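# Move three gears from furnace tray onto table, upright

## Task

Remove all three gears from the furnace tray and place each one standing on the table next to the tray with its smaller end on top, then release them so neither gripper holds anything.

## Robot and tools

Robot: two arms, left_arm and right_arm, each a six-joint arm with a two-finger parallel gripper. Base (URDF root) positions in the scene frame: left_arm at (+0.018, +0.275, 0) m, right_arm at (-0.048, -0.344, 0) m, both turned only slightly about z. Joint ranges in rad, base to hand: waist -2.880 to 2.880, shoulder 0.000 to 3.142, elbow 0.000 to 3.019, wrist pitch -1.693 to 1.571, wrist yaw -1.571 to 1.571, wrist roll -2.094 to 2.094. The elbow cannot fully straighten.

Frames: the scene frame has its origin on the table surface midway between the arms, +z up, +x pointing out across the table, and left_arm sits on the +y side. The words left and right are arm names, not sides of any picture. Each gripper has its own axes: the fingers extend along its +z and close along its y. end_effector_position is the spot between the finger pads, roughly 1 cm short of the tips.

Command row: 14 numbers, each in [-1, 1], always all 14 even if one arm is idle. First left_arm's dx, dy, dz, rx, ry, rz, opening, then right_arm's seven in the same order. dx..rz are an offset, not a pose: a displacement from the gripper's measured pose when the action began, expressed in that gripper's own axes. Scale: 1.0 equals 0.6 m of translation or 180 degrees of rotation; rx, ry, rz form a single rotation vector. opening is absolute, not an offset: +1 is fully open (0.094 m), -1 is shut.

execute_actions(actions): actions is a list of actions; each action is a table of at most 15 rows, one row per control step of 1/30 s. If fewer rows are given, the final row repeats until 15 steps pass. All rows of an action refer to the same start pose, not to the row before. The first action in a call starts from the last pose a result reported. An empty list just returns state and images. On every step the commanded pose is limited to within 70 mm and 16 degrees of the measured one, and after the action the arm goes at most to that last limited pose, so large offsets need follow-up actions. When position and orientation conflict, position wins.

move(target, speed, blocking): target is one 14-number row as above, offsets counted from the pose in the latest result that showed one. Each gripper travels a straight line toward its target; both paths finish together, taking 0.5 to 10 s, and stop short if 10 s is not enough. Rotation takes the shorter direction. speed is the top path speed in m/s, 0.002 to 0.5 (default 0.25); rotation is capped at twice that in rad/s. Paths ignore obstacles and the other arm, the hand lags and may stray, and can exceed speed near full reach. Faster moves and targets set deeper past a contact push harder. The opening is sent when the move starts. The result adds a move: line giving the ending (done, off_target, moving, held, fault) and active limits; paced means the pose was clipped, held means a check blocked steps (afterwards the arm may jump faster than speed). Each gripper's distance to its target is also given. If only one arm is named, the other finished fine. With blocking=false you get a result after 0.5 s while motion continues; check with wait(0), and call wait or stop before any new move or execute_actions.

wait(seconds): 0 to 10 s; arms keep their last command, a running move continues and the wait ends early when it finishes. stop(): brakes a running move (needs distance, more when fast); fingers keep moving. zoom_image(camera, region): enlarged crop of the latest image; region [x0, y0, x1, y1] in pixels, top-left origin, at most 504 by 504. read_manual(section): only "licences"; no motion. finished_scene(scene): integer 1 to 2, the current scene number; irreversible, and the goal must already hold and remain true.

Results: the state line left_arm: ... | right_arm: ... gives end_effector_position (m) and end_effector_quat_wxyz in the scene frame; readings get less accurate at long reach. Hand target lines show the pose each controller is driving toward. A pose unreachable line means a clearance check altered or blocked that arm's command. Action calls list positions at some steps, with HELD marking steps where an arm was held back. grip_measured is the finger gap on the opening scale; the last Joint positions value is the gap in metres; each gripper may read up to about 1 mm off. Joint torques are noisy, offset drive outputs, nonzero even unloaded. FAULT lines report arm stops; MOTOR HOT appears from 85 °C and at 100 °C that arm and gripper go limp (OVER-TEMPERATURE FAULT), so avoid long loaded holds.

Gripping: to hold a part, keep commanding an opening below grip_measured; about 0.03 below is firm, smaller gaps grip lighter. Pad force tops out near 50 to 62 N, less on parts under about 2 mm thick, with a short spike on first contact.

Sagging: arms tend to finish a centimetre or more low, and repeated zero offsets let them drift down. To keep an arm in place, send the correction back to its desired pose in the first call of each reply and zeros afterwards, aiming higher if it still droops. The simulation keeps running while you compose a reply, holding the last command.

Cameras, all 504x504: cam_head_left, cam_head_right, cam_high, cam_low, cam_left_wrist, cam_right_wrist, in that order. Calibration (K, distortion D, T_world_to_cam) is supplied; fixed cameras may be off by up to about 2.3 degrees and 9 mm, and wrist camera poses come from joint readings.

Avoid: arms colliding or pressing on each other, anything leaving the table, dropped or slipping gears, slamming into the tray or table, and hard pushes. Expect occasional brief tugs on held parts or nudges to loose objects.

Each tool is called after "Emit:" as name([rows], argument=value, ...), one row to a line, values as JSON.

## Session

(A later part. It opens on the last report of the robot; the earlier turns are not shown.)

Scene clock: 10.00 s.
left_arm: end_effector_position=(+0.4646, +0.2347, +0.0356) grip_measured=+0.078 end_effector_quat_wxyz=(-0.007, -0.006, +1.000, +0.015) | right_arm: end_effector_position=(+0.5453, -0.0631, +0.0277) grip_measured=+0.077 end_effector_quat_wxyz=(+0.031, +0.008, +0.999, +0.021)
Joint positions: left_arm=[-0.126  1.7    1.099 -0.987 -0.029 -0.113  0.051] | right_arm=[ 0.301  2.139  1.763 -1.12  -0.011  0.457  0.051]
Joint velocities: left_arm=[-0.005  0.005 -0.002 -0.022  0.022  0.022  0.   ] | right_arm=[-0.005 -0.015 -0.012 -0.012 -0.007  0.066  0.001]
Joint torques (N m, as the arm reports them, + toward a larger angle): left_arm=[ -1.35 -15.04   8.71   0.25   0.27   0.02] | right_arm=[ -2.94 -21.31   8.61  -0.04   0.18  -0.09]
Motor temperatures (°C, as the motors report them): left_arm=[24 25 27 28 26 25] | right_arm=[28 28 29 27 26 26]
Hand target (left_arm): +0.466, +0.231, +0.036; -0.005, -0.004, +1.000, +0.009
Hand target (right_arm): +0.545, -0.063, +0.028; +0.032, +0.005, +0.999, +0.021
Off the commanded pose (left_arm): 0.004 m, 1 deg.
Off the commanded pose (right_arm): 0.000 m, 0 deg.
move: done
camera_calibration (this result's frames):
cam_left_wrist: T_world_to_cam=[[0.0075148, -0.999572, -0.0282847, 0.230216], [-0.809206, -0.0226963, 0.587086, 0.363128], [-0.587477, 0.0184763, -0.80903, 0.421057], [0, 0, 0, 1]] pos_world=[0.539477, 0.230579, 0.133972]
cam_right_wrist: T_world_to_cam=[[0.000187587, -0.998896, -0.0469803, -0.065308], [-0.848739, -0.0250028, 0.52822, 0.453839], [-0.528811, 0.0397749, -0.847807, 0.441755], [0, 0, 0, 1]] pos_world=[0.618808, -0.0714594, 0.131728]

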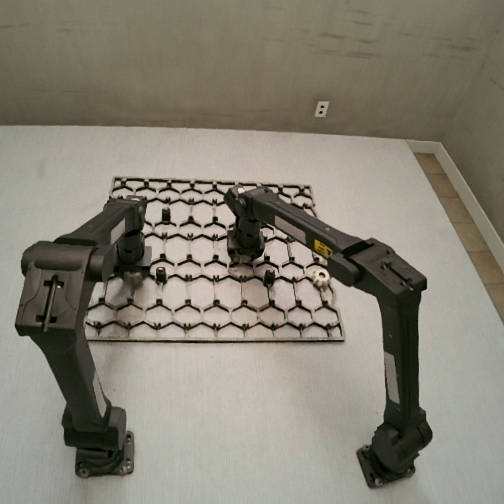

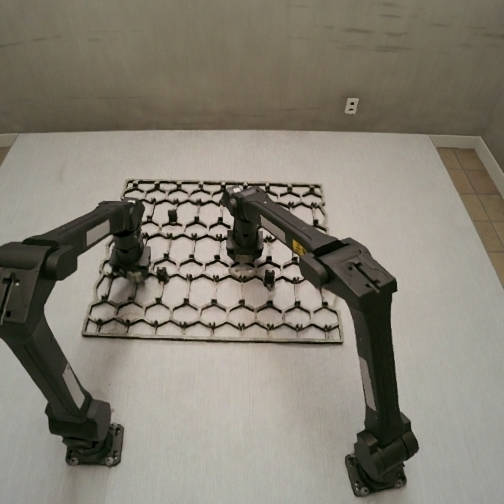

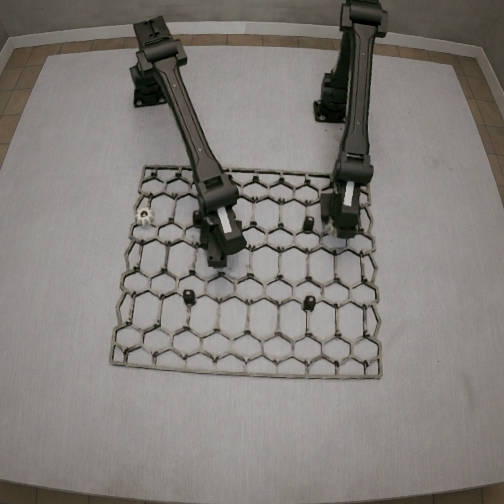

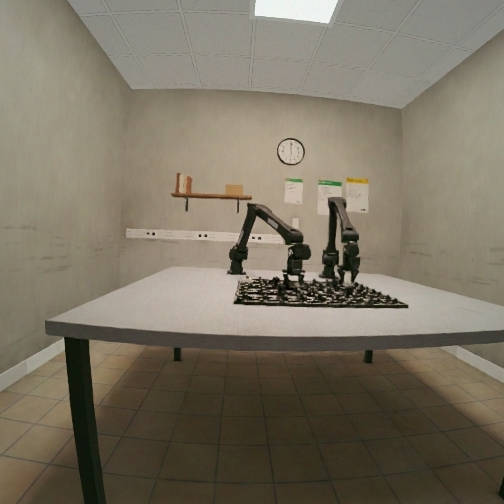

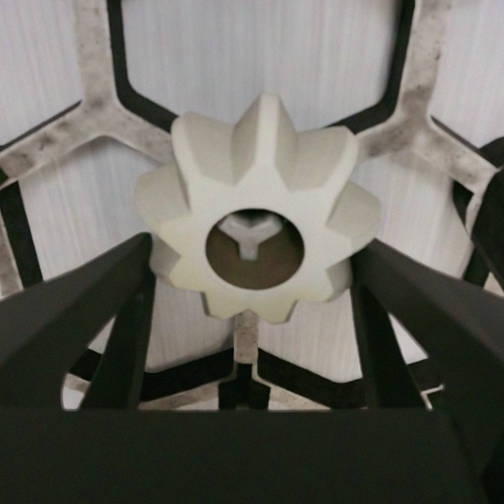

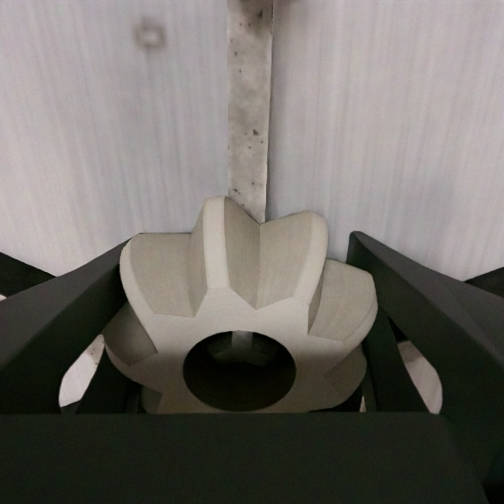

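Both gripped. Lift.

Emit:
move(target=[0,0,-0.17,0,0,0,-0.3,0,0,-0.2,0,0,0,-0.3], speed=0.15)

Emit:
move(target=[0,0.37,0,0,0,0,-0.3,0.1,-0.68,0,0,0,0,-0.3], speed=0.3)

Scene clock: 11.30 s.
left_arm: end_effector_position=(+0.4501, +0.2369, +0.1130) grip_measured=+0.078 end_effector_quat_wxyz=(-0.034, -0.005, +0.999, +0.020) | right_arm: end_effector_position=(+0.5402, -0.0659, +0.0435) grip_measured=+0.077 end_effector_quat_wxyz=(+0.012, +0.013, +1.000, +0.011)
Joint positions: left_arm=[-0.126  1.598  1.197 -1.242 -0.033 -0.113  0.051] | right_arm=[ 0.301  2.136  1.804 -1.207 -0.009  0.466  0.051]
Joint velocities: left_arm=[ 0.005 -0.015  0.002 -0.027  0.022  0.022  0.001] | right_arm=[ 0.005 -0.024  0.012 -0.002  0.007 -0.051 -0.001]
Joint torques (N m, as the arm reports them, + toward a larger angle): left_arm=[ -1.46 -17.42  13.57  -0.55  -0.02  -0.05] | right_arm=[ -3.25 -28.02  11.57  -3.88  -0.01  -0.14]
Motor temperatures (°C, as the motors report them): left_arm=[24 25 27 28 26 25] | right_arm=[28 28 29 27 26 26]
Hand target (left_arm): +0.464, +0.231, +0.138; -0.007, -0.006, +1.000, +0.015
Hand target (right_arm): +0.539, -0.068, +0.110; +0.032, +0.008, +0.999, +0.021
Off the commanded pose (left_arm): 0.030 m, 3 deg.
Off the commanded pose (right_arm): 0.104 m, 3 deg; position clipped at the last step of the last action.
move: off_target (left_arm, right_arm); limits=paced
camera_calibration (this result's frames):
cam_left_wrist: T_world_to_cam=[[0.00554632, -0.999264, -0.0379623, 0.236544], [-0.77618, -0.0282373, 0.629878, 0.287649], [-0.630487, 0.025972, -0.775765, 0.488925], [0, 0, 0, 1]] pos_world=[0.530216, 0.231794, 0.207087]
cam_right_wrist: T_world_to_cam=[[-0.0108673, -0.999578, -0.0269368, -0.0622681], [-0.827738, -0.00612102, 0.561082, 0.429568], [-0.56101, 0.028394, -0.827322, 0.46833], [0, 0, 0, 1]] pos_world=[0.617631, -0.0729102, 0.14476]

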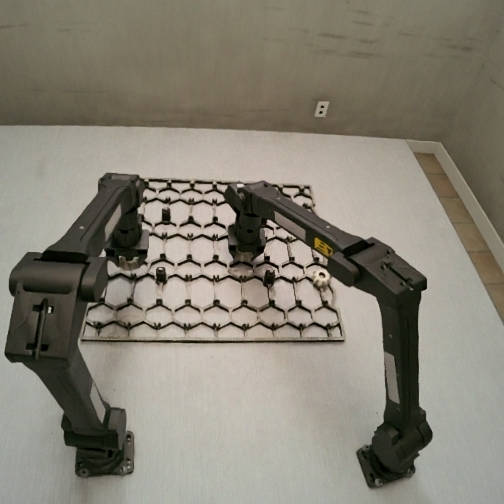

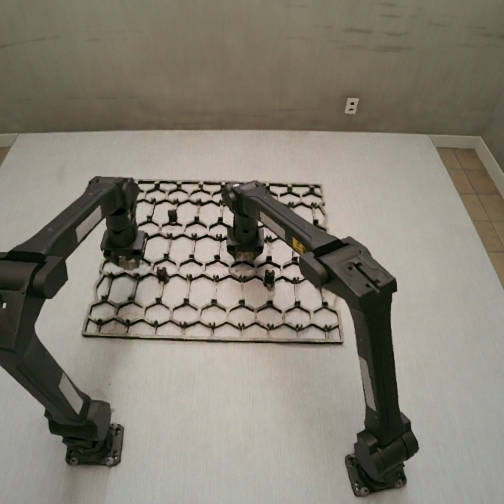

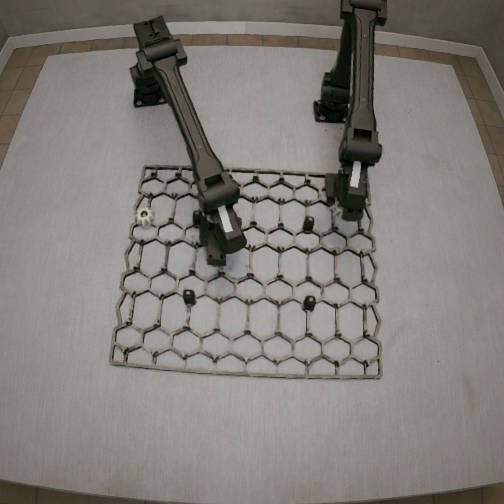

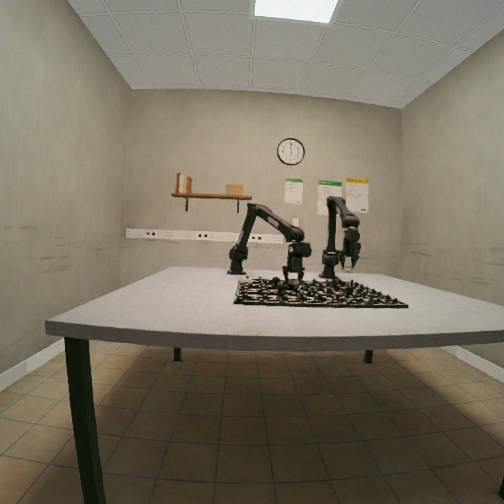

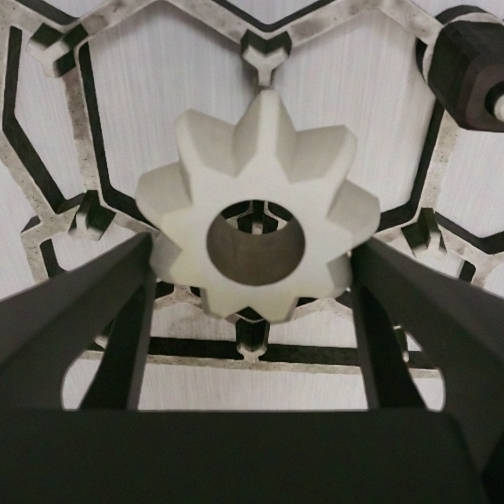

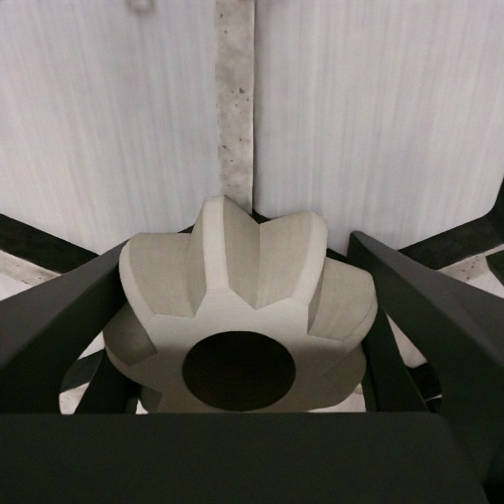

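Scene clock: 13.20 s.
left_arm: end_effector_position=(+0.4367, +0.4514, +0.1107) grip_measured=+0.078 end_effector_quat_wxyz=(-0.043, -0.010, +0.999, +0.011) | right_arm: end_effector_position=(+0.5407, -0.0686, +0.0381) grip_measured=+0.076 end_effector_quat_wxyz=(+0.054, -0.024, +0.997, +0.048)
Joint positions: left_arm=[ 0.354  1.65   1.255 -1.248 -0.052  0.358  0.051] | right_arm=[ 0.288  2.075  1.677 -1.035 -0.046  0.382  0.051]
Joint velocities: left_arm=[-0.015 -0.015  0.022 -0.007 -0.022 -0.037 -0.   ] | right_arm=[-0.024 -0.005  0.002 -0.022 -0.037  0.022 -0.   ]
Joint torques (N m, as the arm reports them, + toward a larger angle): left_arm=[ -0.43 -14.97  14.25  -0.61  -0.17   0.11] | right_arm=[-10.65 -22.86   2.68  -3.55   1.07  -0.21]
Motor temperatures (°C, as the motors report them): left_arm=[24 26 28 28 26 25] | right_arm=[28 29 29 27 26 26]
Hand target (left_arm): +0.452, +0.459, +0.123; -0.031, -0.005, +0.999, +0.017
Hand target (right_arm): +0.523, -0.137, +0.035; +0.011, +0.012, +1.000, +0.012
Off the commanded pose (left_arm): 0.018 m, 2 deg.
Off the commanded pose (right_arm): 0.410 m, 8 deg; position clipped at the last step of the last action.
move: off_target (left_arm, right_arm); limits=paced
camera_calibration (this result's frames):
cam_left_wrist: T_world_to_cam=[[0.015237, -0.999684, -0.0199881, 0.444907], [-0.764638, -0.0245307, 0.643993, 0.276409], [-0.64428, 0.00547116, -0.76477, 0.487153], [0, 0, 0, 1]] pos_world=[0.518436, 0.448881, 0.203447]
cam_right_wrist: T_world_to_cam=[[0.0677114, -0.993017, -0.0966031, -0.104477], [-0.868747, -0.106295, 0.483715, 0.451277], [-0.490606, 0.0511706, -0.869878, 0.429277], [0, 0, 0, 1]] pos_world=[0.609726, -0.0777457, 0.145036]

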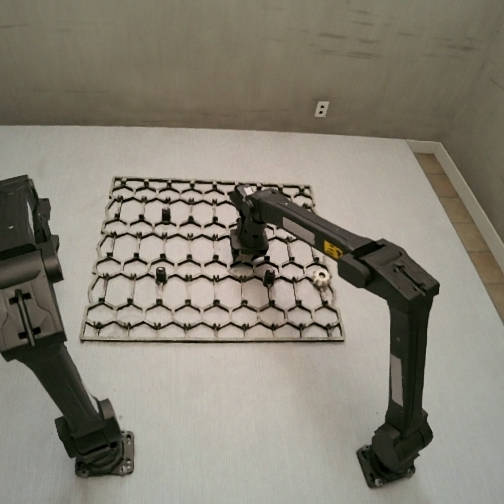

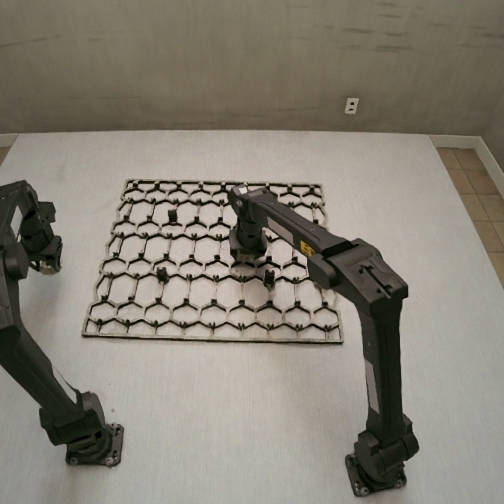

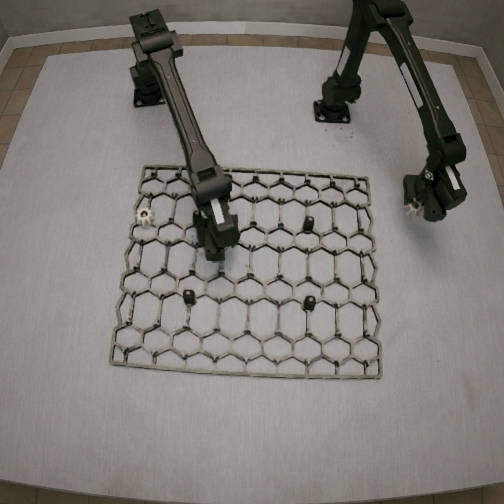

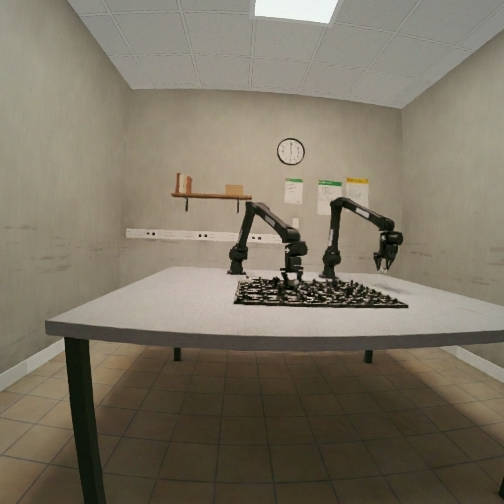

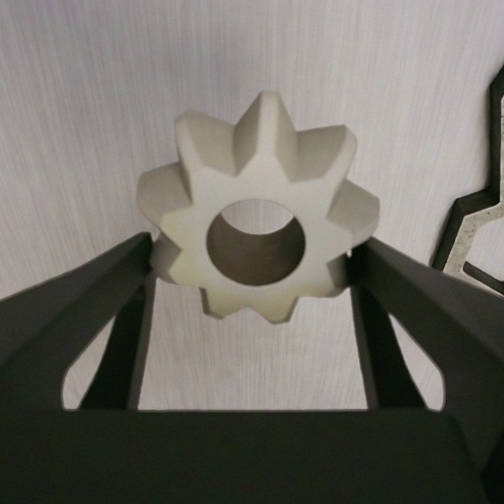

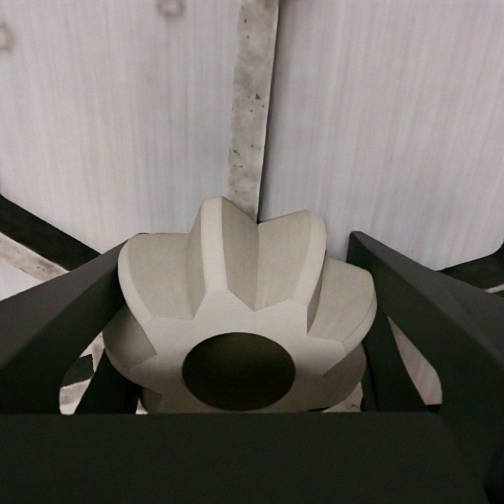

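Emit:
move(target=[0,0,0.135,0,0,0,-0.3,0,0.005,-0.25,0,0,0,-0.3], speed=0.1)

Scene clock: 16.03 s.
left_arm: end_effector_position=(+0.4263, +0.4473, +0.0316) grip_measured=+0.078 end_effector_quat_wxyz=(-0.048, -0.009, +0.999, +0.009) | right_arm: end_effector_position=(+0.4959, -0.0876, +0.1048) grip_measured=+0.075 end_effector_quat_wxyz=(-0.008, -0.023, +0.999, +0.024)
Joint positions: left_arm=[ 0.354  1.731  1.126 -1.049 -0.052  0.36   0.051] | right_arm=[ 0.289  1.972  1.701 -1.296 -0.049  0.382  0.051]
Joint velocities: left_arm=[-0.005 -0.005 -0.012  0.002  0.051 -0.037  0.   ] | right_arm=[-0.015  0.005  0.012 -0.012 -0.022 -0.007 -0.   ]
Joint torques (N m, as the arm reports them, + toward a larger angle): left_arm=[  0.33 -14.76   9.16   0.49  -0.11   0.1 ] | right_arm=[ -3.48 -25.48  15.2   -0.63   0.15  -0.15]
Motor temperatures (°C, as the motors report them): left_arm=[24 26 28 28 26 25] | right_arm=[28 29 30 27 26 26]
Hand target (left_arm): +0.430, +0.454, +0.030; -0.043, -0.010, +0.999, +0.011
Hand target (right_arm): +0.517, -0.084, +0.174; +0.055, -0.024, +0.997, +0.048
Off the commanded pose (left_arm): 0.007 m, 1 deg.
Off the commanded pose (right_arm): 0.087 m, 8 deg; position clipped at the last step of the last action.
move: off_target (right_arm); limits=paced
camera_calibration (this result's frames):
cam_left_wrist: T_world_to_cam=[[0.0127852, -0.999789, -0.016101, 0.440333], [-0.758464, -0.0201896, 0.651403, 0.31455], [-0.65159, 0.00388368, -0.758561, 0.423637], [0, 0, 0, 1]] pos_world=[0.508983, 0.444945, 0.123546]
cam_right_wrist: T_world_to_cam=[[0.0603013, -0.996802, -0.0524311, -0.115139], [-0.802416, -0.0796505, 0.591425, 0.336135], [-0.59371, 0.00640788, -0.804653, 0.506706], [0, 0, 0, 1]] pos_world=[0.577499, -0.091244, 0.202887]

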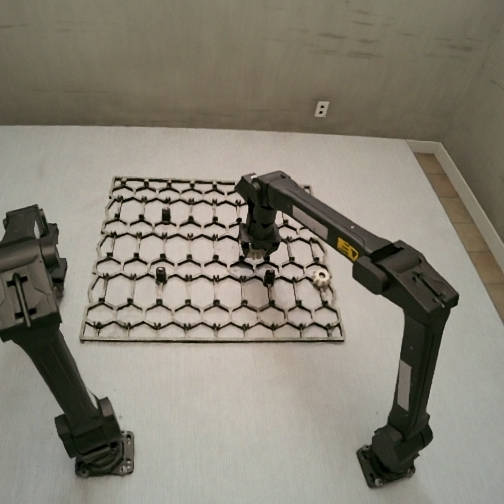

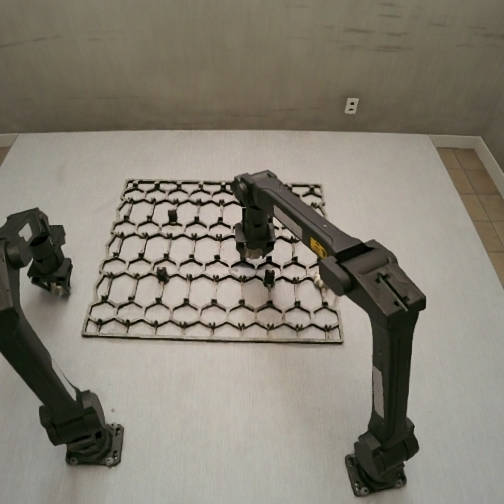

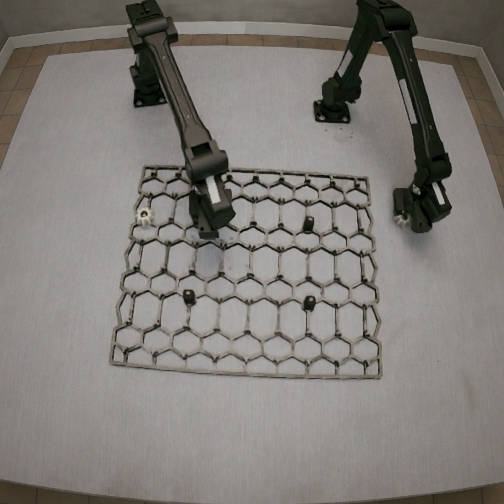

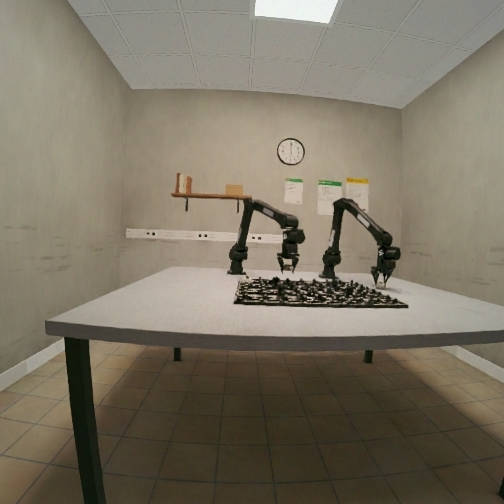

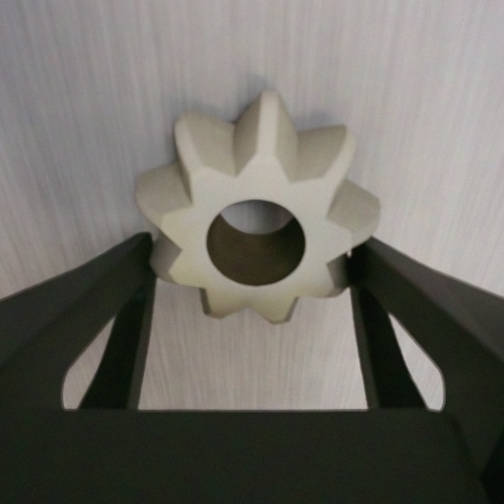

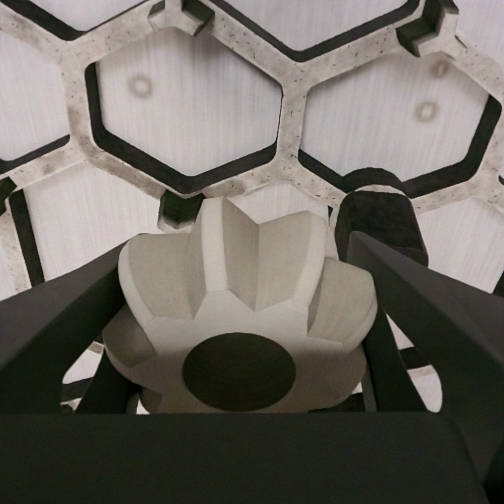

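Emit:
move(target=[0,0,0.012,0,0,0,-0.3,0,-0.66,-0.15,0,0,0,-0.3], speed=0.3)

Emit:
move(target=[0,0,0,0,0,0,0.6,0,0,0,0,0,0,-0.3])

Scene clock: 18.30 s.
left_arm: end_effector_position=(+0.4212, +0.4452, +0.0267) grip_measured=+0.078 end_effector_quat_wxyz=(-0.052, -0.008, +0.999, +0.008) | right_arm: end_effector_position=(+0.4941, -0.4901, +0.1509) grip_measured=+0.075 end_effector_quat_wxyz=(-0.038, -0.012, +0.999, +0.023)
Joint positions: left_arm=[ 0.354  1.731  1.11  -1.041 -0.052  0.36   0.051] | right_arm=[-0.408  1.896  1.706 -1.467 -0.023 -0.294  0.051]
Joint velocities: left_arm=[-0.015  0.005 -0.022  0.007 -0.007  0.007 -0.001] | right_arm=[ 0.005 -0.005  0.007  0.002  0.007  0.037  0.   ]
Joint torques (N m, as the arm reports them, + toward a larger angle): left_arm=[ -0.75 -14.67   8.85   0.45  -0.08   0.02] | right_arm=[ -1.46 -18.48  14.25  -0.71  -0.09  -0.18]
Motor temperatures (°C, as the motors report them): left_arm=[24 26 28 28 26 25] | right_arm=[28 29 30 27 26 26]
Hand target (left_arm): +0.426, +0.448, +0.024; -0.048, -0.009, +0.999, +0.009
Hand target (right_arm): +0.513, -0.488, +0.177; -0.009, -0.023, +1.000, +0.016
Off the commanded pose (left_arm): 0.006 m, 0 deg.
Off the commanded pose (right_arm): 0.033 m, 4 deg.
move: off_target (right_arm); limits=paced
camera_calibration (this result's frames):
cam_left_wrist: T_world_to_cam=[[0.0126714, -0.999834, -0.0130928, 0.438245], [-0.753362, -0.0181558, 0.657355, 0.310511], [-0.657484, 0.001534, -0.753467, 0.420004], [0, 0, 0, 1]] pos_world=[0.50452, 0.443166, 0.118081]
cam_right_wrist: T_world_to_cam=[[0.0365795, -0.997976, -0.0520144, -0.502805], [-0.766502, -0.0614153, 0.639299, 0.259382], [-0.641199, 0.0164839, -0.767197, 0.56805], [0, 0, 0, 1]] pos_world=[0.581442, -0.495221, 0.243831]

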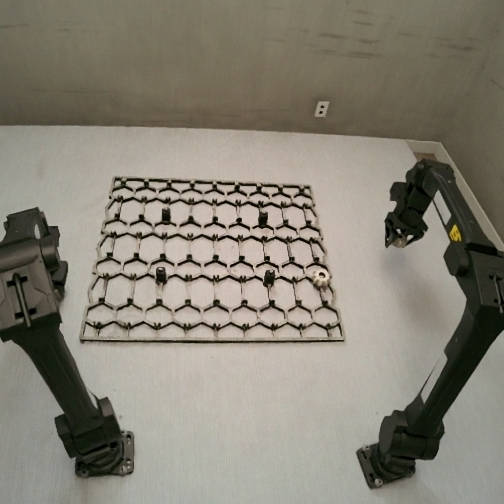

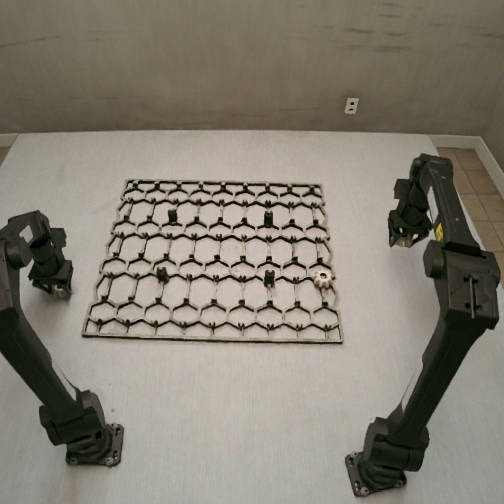

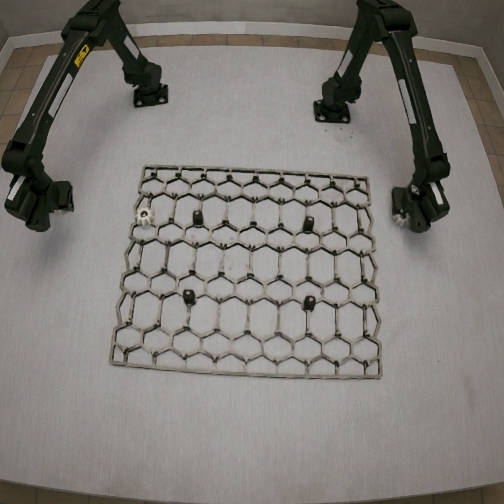

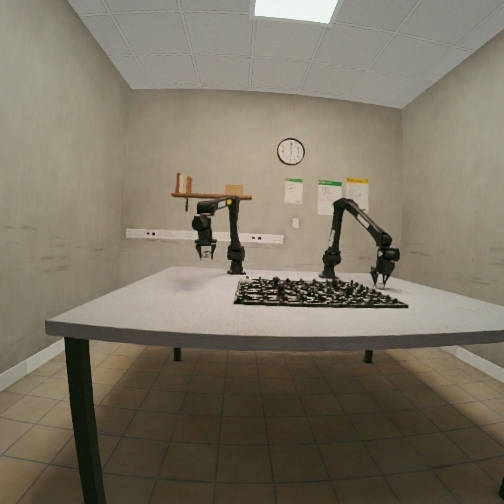

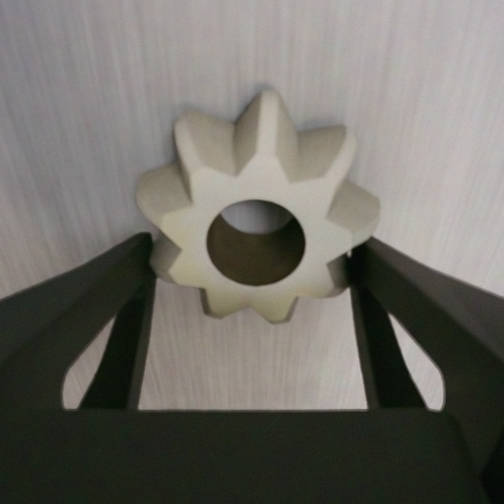

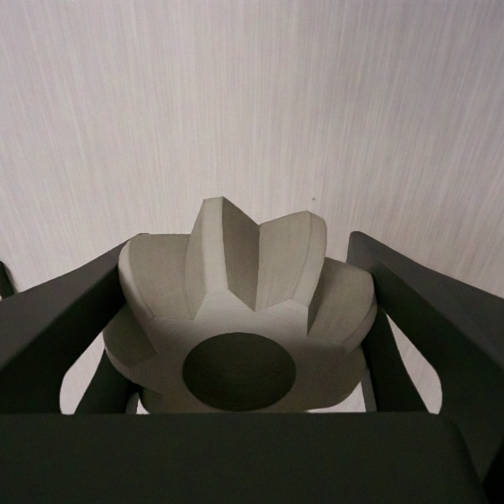

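Scene clock: 18.80 s.
left_arm: end_effector_position=(+0.4207, +0.4450, +0.0264) grip_measured=+0.598 end_effector_quat_wxyz=(-0.052, -0.008, +0.999, +0.007) | right_arm: end_effector_position=(+0.4941, -0.4901, +0.1509) grip_measured=+0.075 end_effector_quat_wxyz=(-0.038, -0.012, +0.999, +0.023)
Joint positions: left_arm=[ 0.354  1.731  1.109 -1.041 -0.052  0.36   0.075] | right_arm=[-0.408  1.896  1.706 -1.467 -0.023 -0.294  0.051]
Joint velocities: left_arm=[ 0.005 -0.005  0.012 -0.012 -0.037 -0.037  0.001] | right_arm=[-0.005 -0.015 -0.007  0.012 -0.051 -0.095 -0.   ]
Joint torques (N m, as the arm reports them, + toward a larger angle): left_arm=[ -0.74 -15.51   8.32  -0.04  -0.08   0.04] | right_arm=[ -3.83 -18.26   8.6   -0.2    0.03  -0.03]
Motor temperatures (°C, as the motors report them): left_arm=[24 26 28 28 26 25] | right_arm=[28 29 30 27 26 26]
Hand target (left_arm): +0.421, +0.445, +0.027; -0.052, -0.008, +0.999, +0.008
Hand target (right_arm): +0.494, -0.490, +0.151; -0.038, -0.012, +0.999, +0.023
Off the commanded pose (left_arm): 0.001 m, 0 deg.
Off the commanded pose (right_arm): 0.000 m, 0 deg.
move: done
camera_calibration (this result's frames):
cam_left_wrist: T_world_to_cam=[[0.0126577, -0.999839, -0.0126825, 0.438047], [-0.752663, -0.017877, 0.658163, 0.30991], [-0.658284, 0.00121482, -0.752768, 0.41989], [0, 0, 0, 1]] pos_world=[0.50412, 0.443006, 0.117664]
cam_right_wrist: T_world_to_cam=[[0.0365795, -0.997976, -0.0520144, -0.502805], [-0.766502, -0.0614153, 0.639299, 0.259382], [-0.641199, 0.0164839, -0.767197, 0.56805], [0, 0, 0, 1]] pos_world=[0.581442, -0.495221, 0.243831]

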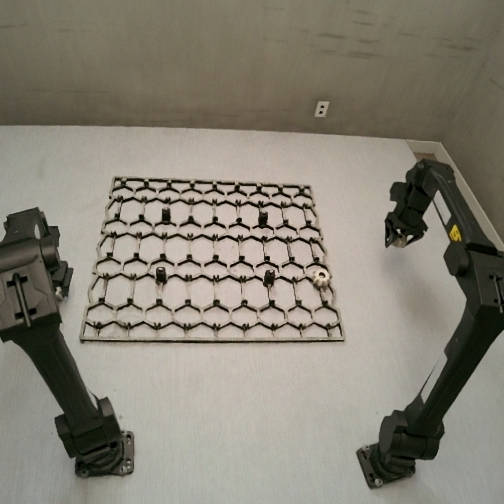

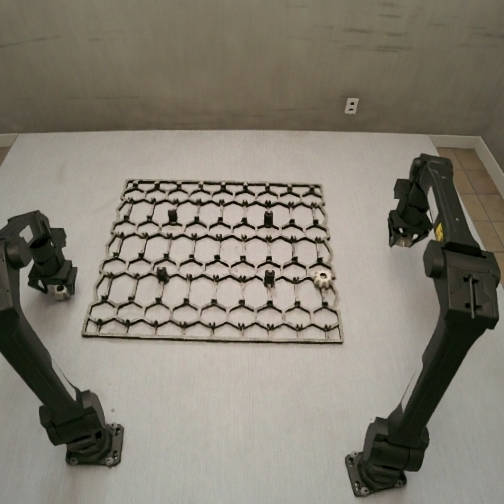

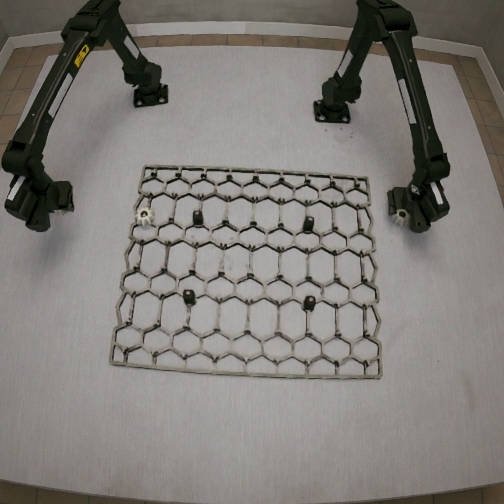

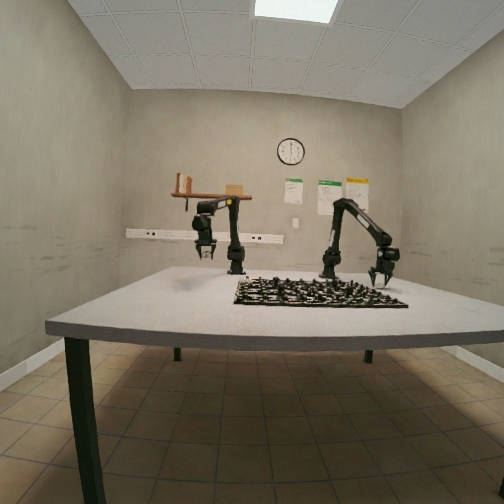

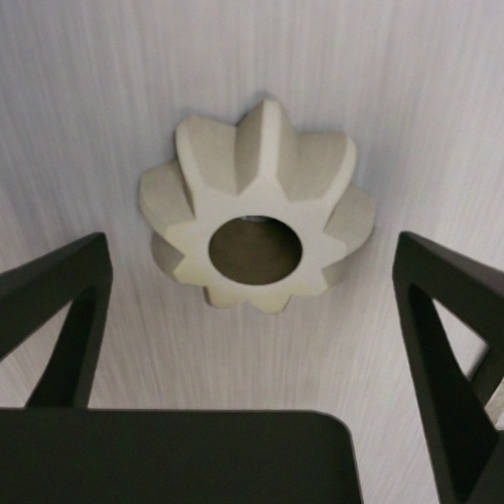

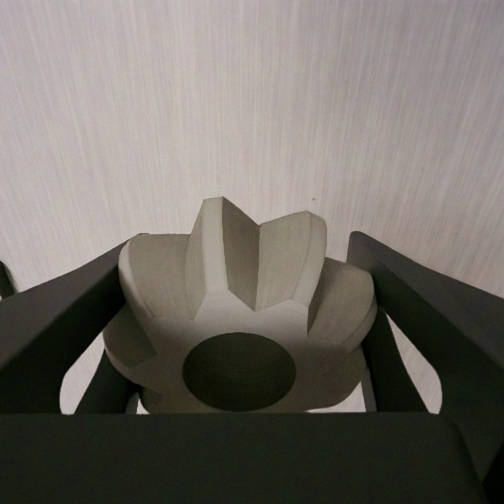

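Emit:
move(target=[0,0,-0.2,0,0,0,0.6,0,0,0.205,0,0,0,-0.3], speed=0.12)

Scene clock: 20.33 s.
left_arm: end_effector_position=(+0.4197, +0.4439, +0.1289) grip_measured=+0.598 end_effector_quat_wxyz=(-0.070, -0.010, +0.998, +0.001) | right_arm: end_effector_position=(+0.4818, -0.4867, +0.0256) grip_measured=+0.073 end_effector_quat_wxyz=(-0.043, -0.012, +0.999, +0.024)
Joint positions: left_arm=[ 0.352  1.623  1.268 -1.345 -0.052  0.354  0.075] | right_arm=[-0.408  1.982  1.49  -1.175 -0.023 -0.294  0.05 ]
Joint velocities: left_arm=[ 0.005 -0.005  0.007 -0.002 -0.051 -0.007 -0.001] | right_arm=[ 0.005 -0.024 -0.002 -0.007 -0.022 -0.095 -0.   ]
Joint torques (N m, as the arm reports them, + toward a larger angle): left_arm=[ -1.47 -16.53  12.65  -0.74  -0.05   0.01] | right_arm=[ -2.9  -17.2    7.91   0.09   0.    -0.06]
Motor temperatures (°C, as the motors report them): left_arm=[24 26 28 28 26 25] | right_arm=[28 29 30 27 26 26]
Hand target (left_arm): +0.431, +0.442, +0.146; -0.052, -0.008, +0.999, +0.007
Hand target (right_arm): +0.485, -0.484, +0.028; -0.038, -0.012, +0.999, +0.023
Off the commanded pose (left_arm): 0.022 m, 2 deg.
Off the commanded pose (right_arm): 0.005 m, 1 deg.
move: off_target (left_arm)
camera_calibration (this result's frames):
cam_left_wrist: T_world_to_cam=[[0.0165903, -0.999862, -0.000204904, 0.435013], [-0.729555, -0.0122453, 0.683813, 0.226222], [-0.683721, -0.0111951, -0.729657, 0.509607], [0, 0, 0, 1]] pos_world=[0.506254, 0.443428, 0.217234]
cam_right_wrist: T_world_to_cam=[[0.0356476, -0.99784, -0.0551851, -0.50489], [-0.759891, -0.0629289, 0.646997, 0.326112], [-0.649072, 0.0188708, -0.760493, 0.468779], [0, 0, 0, 1]] pos_world=[0.570079, -0.492124, 0.117647]

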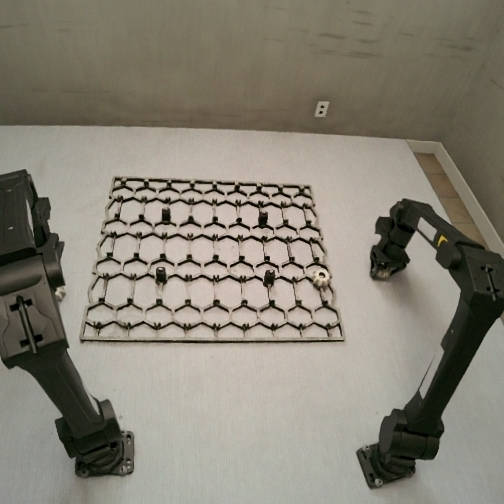

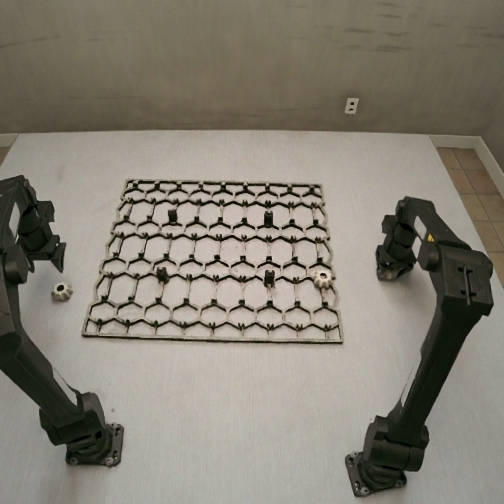

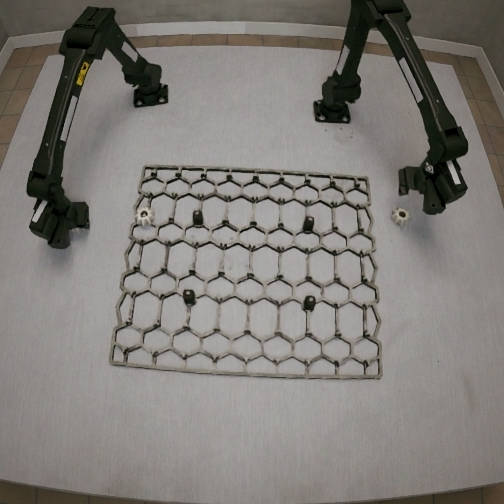

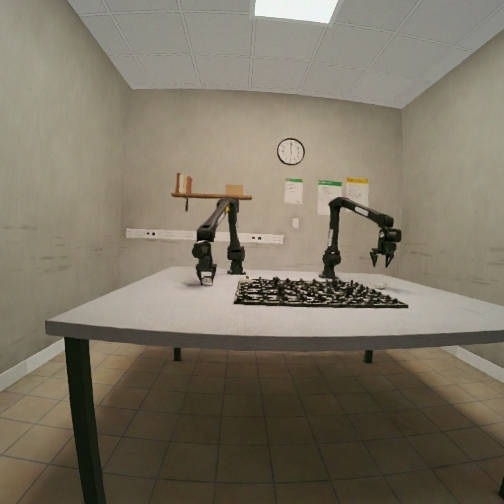

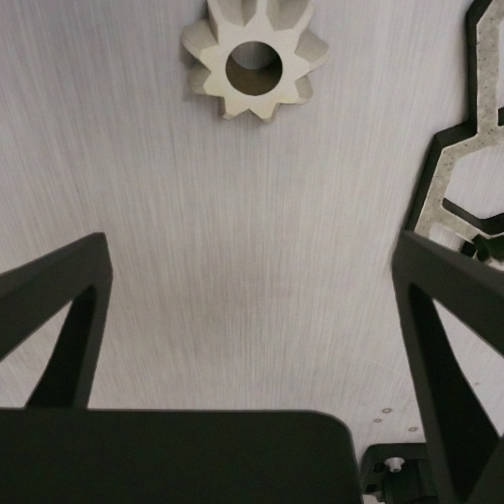

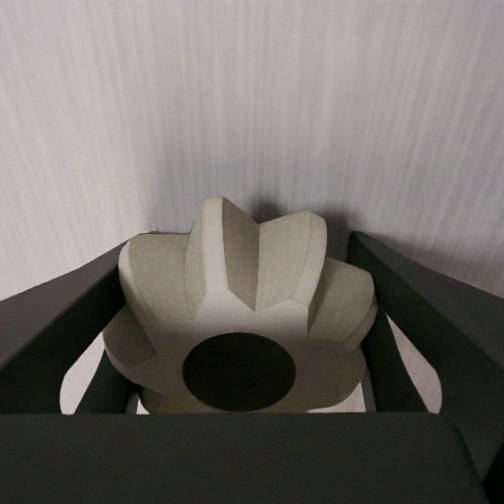

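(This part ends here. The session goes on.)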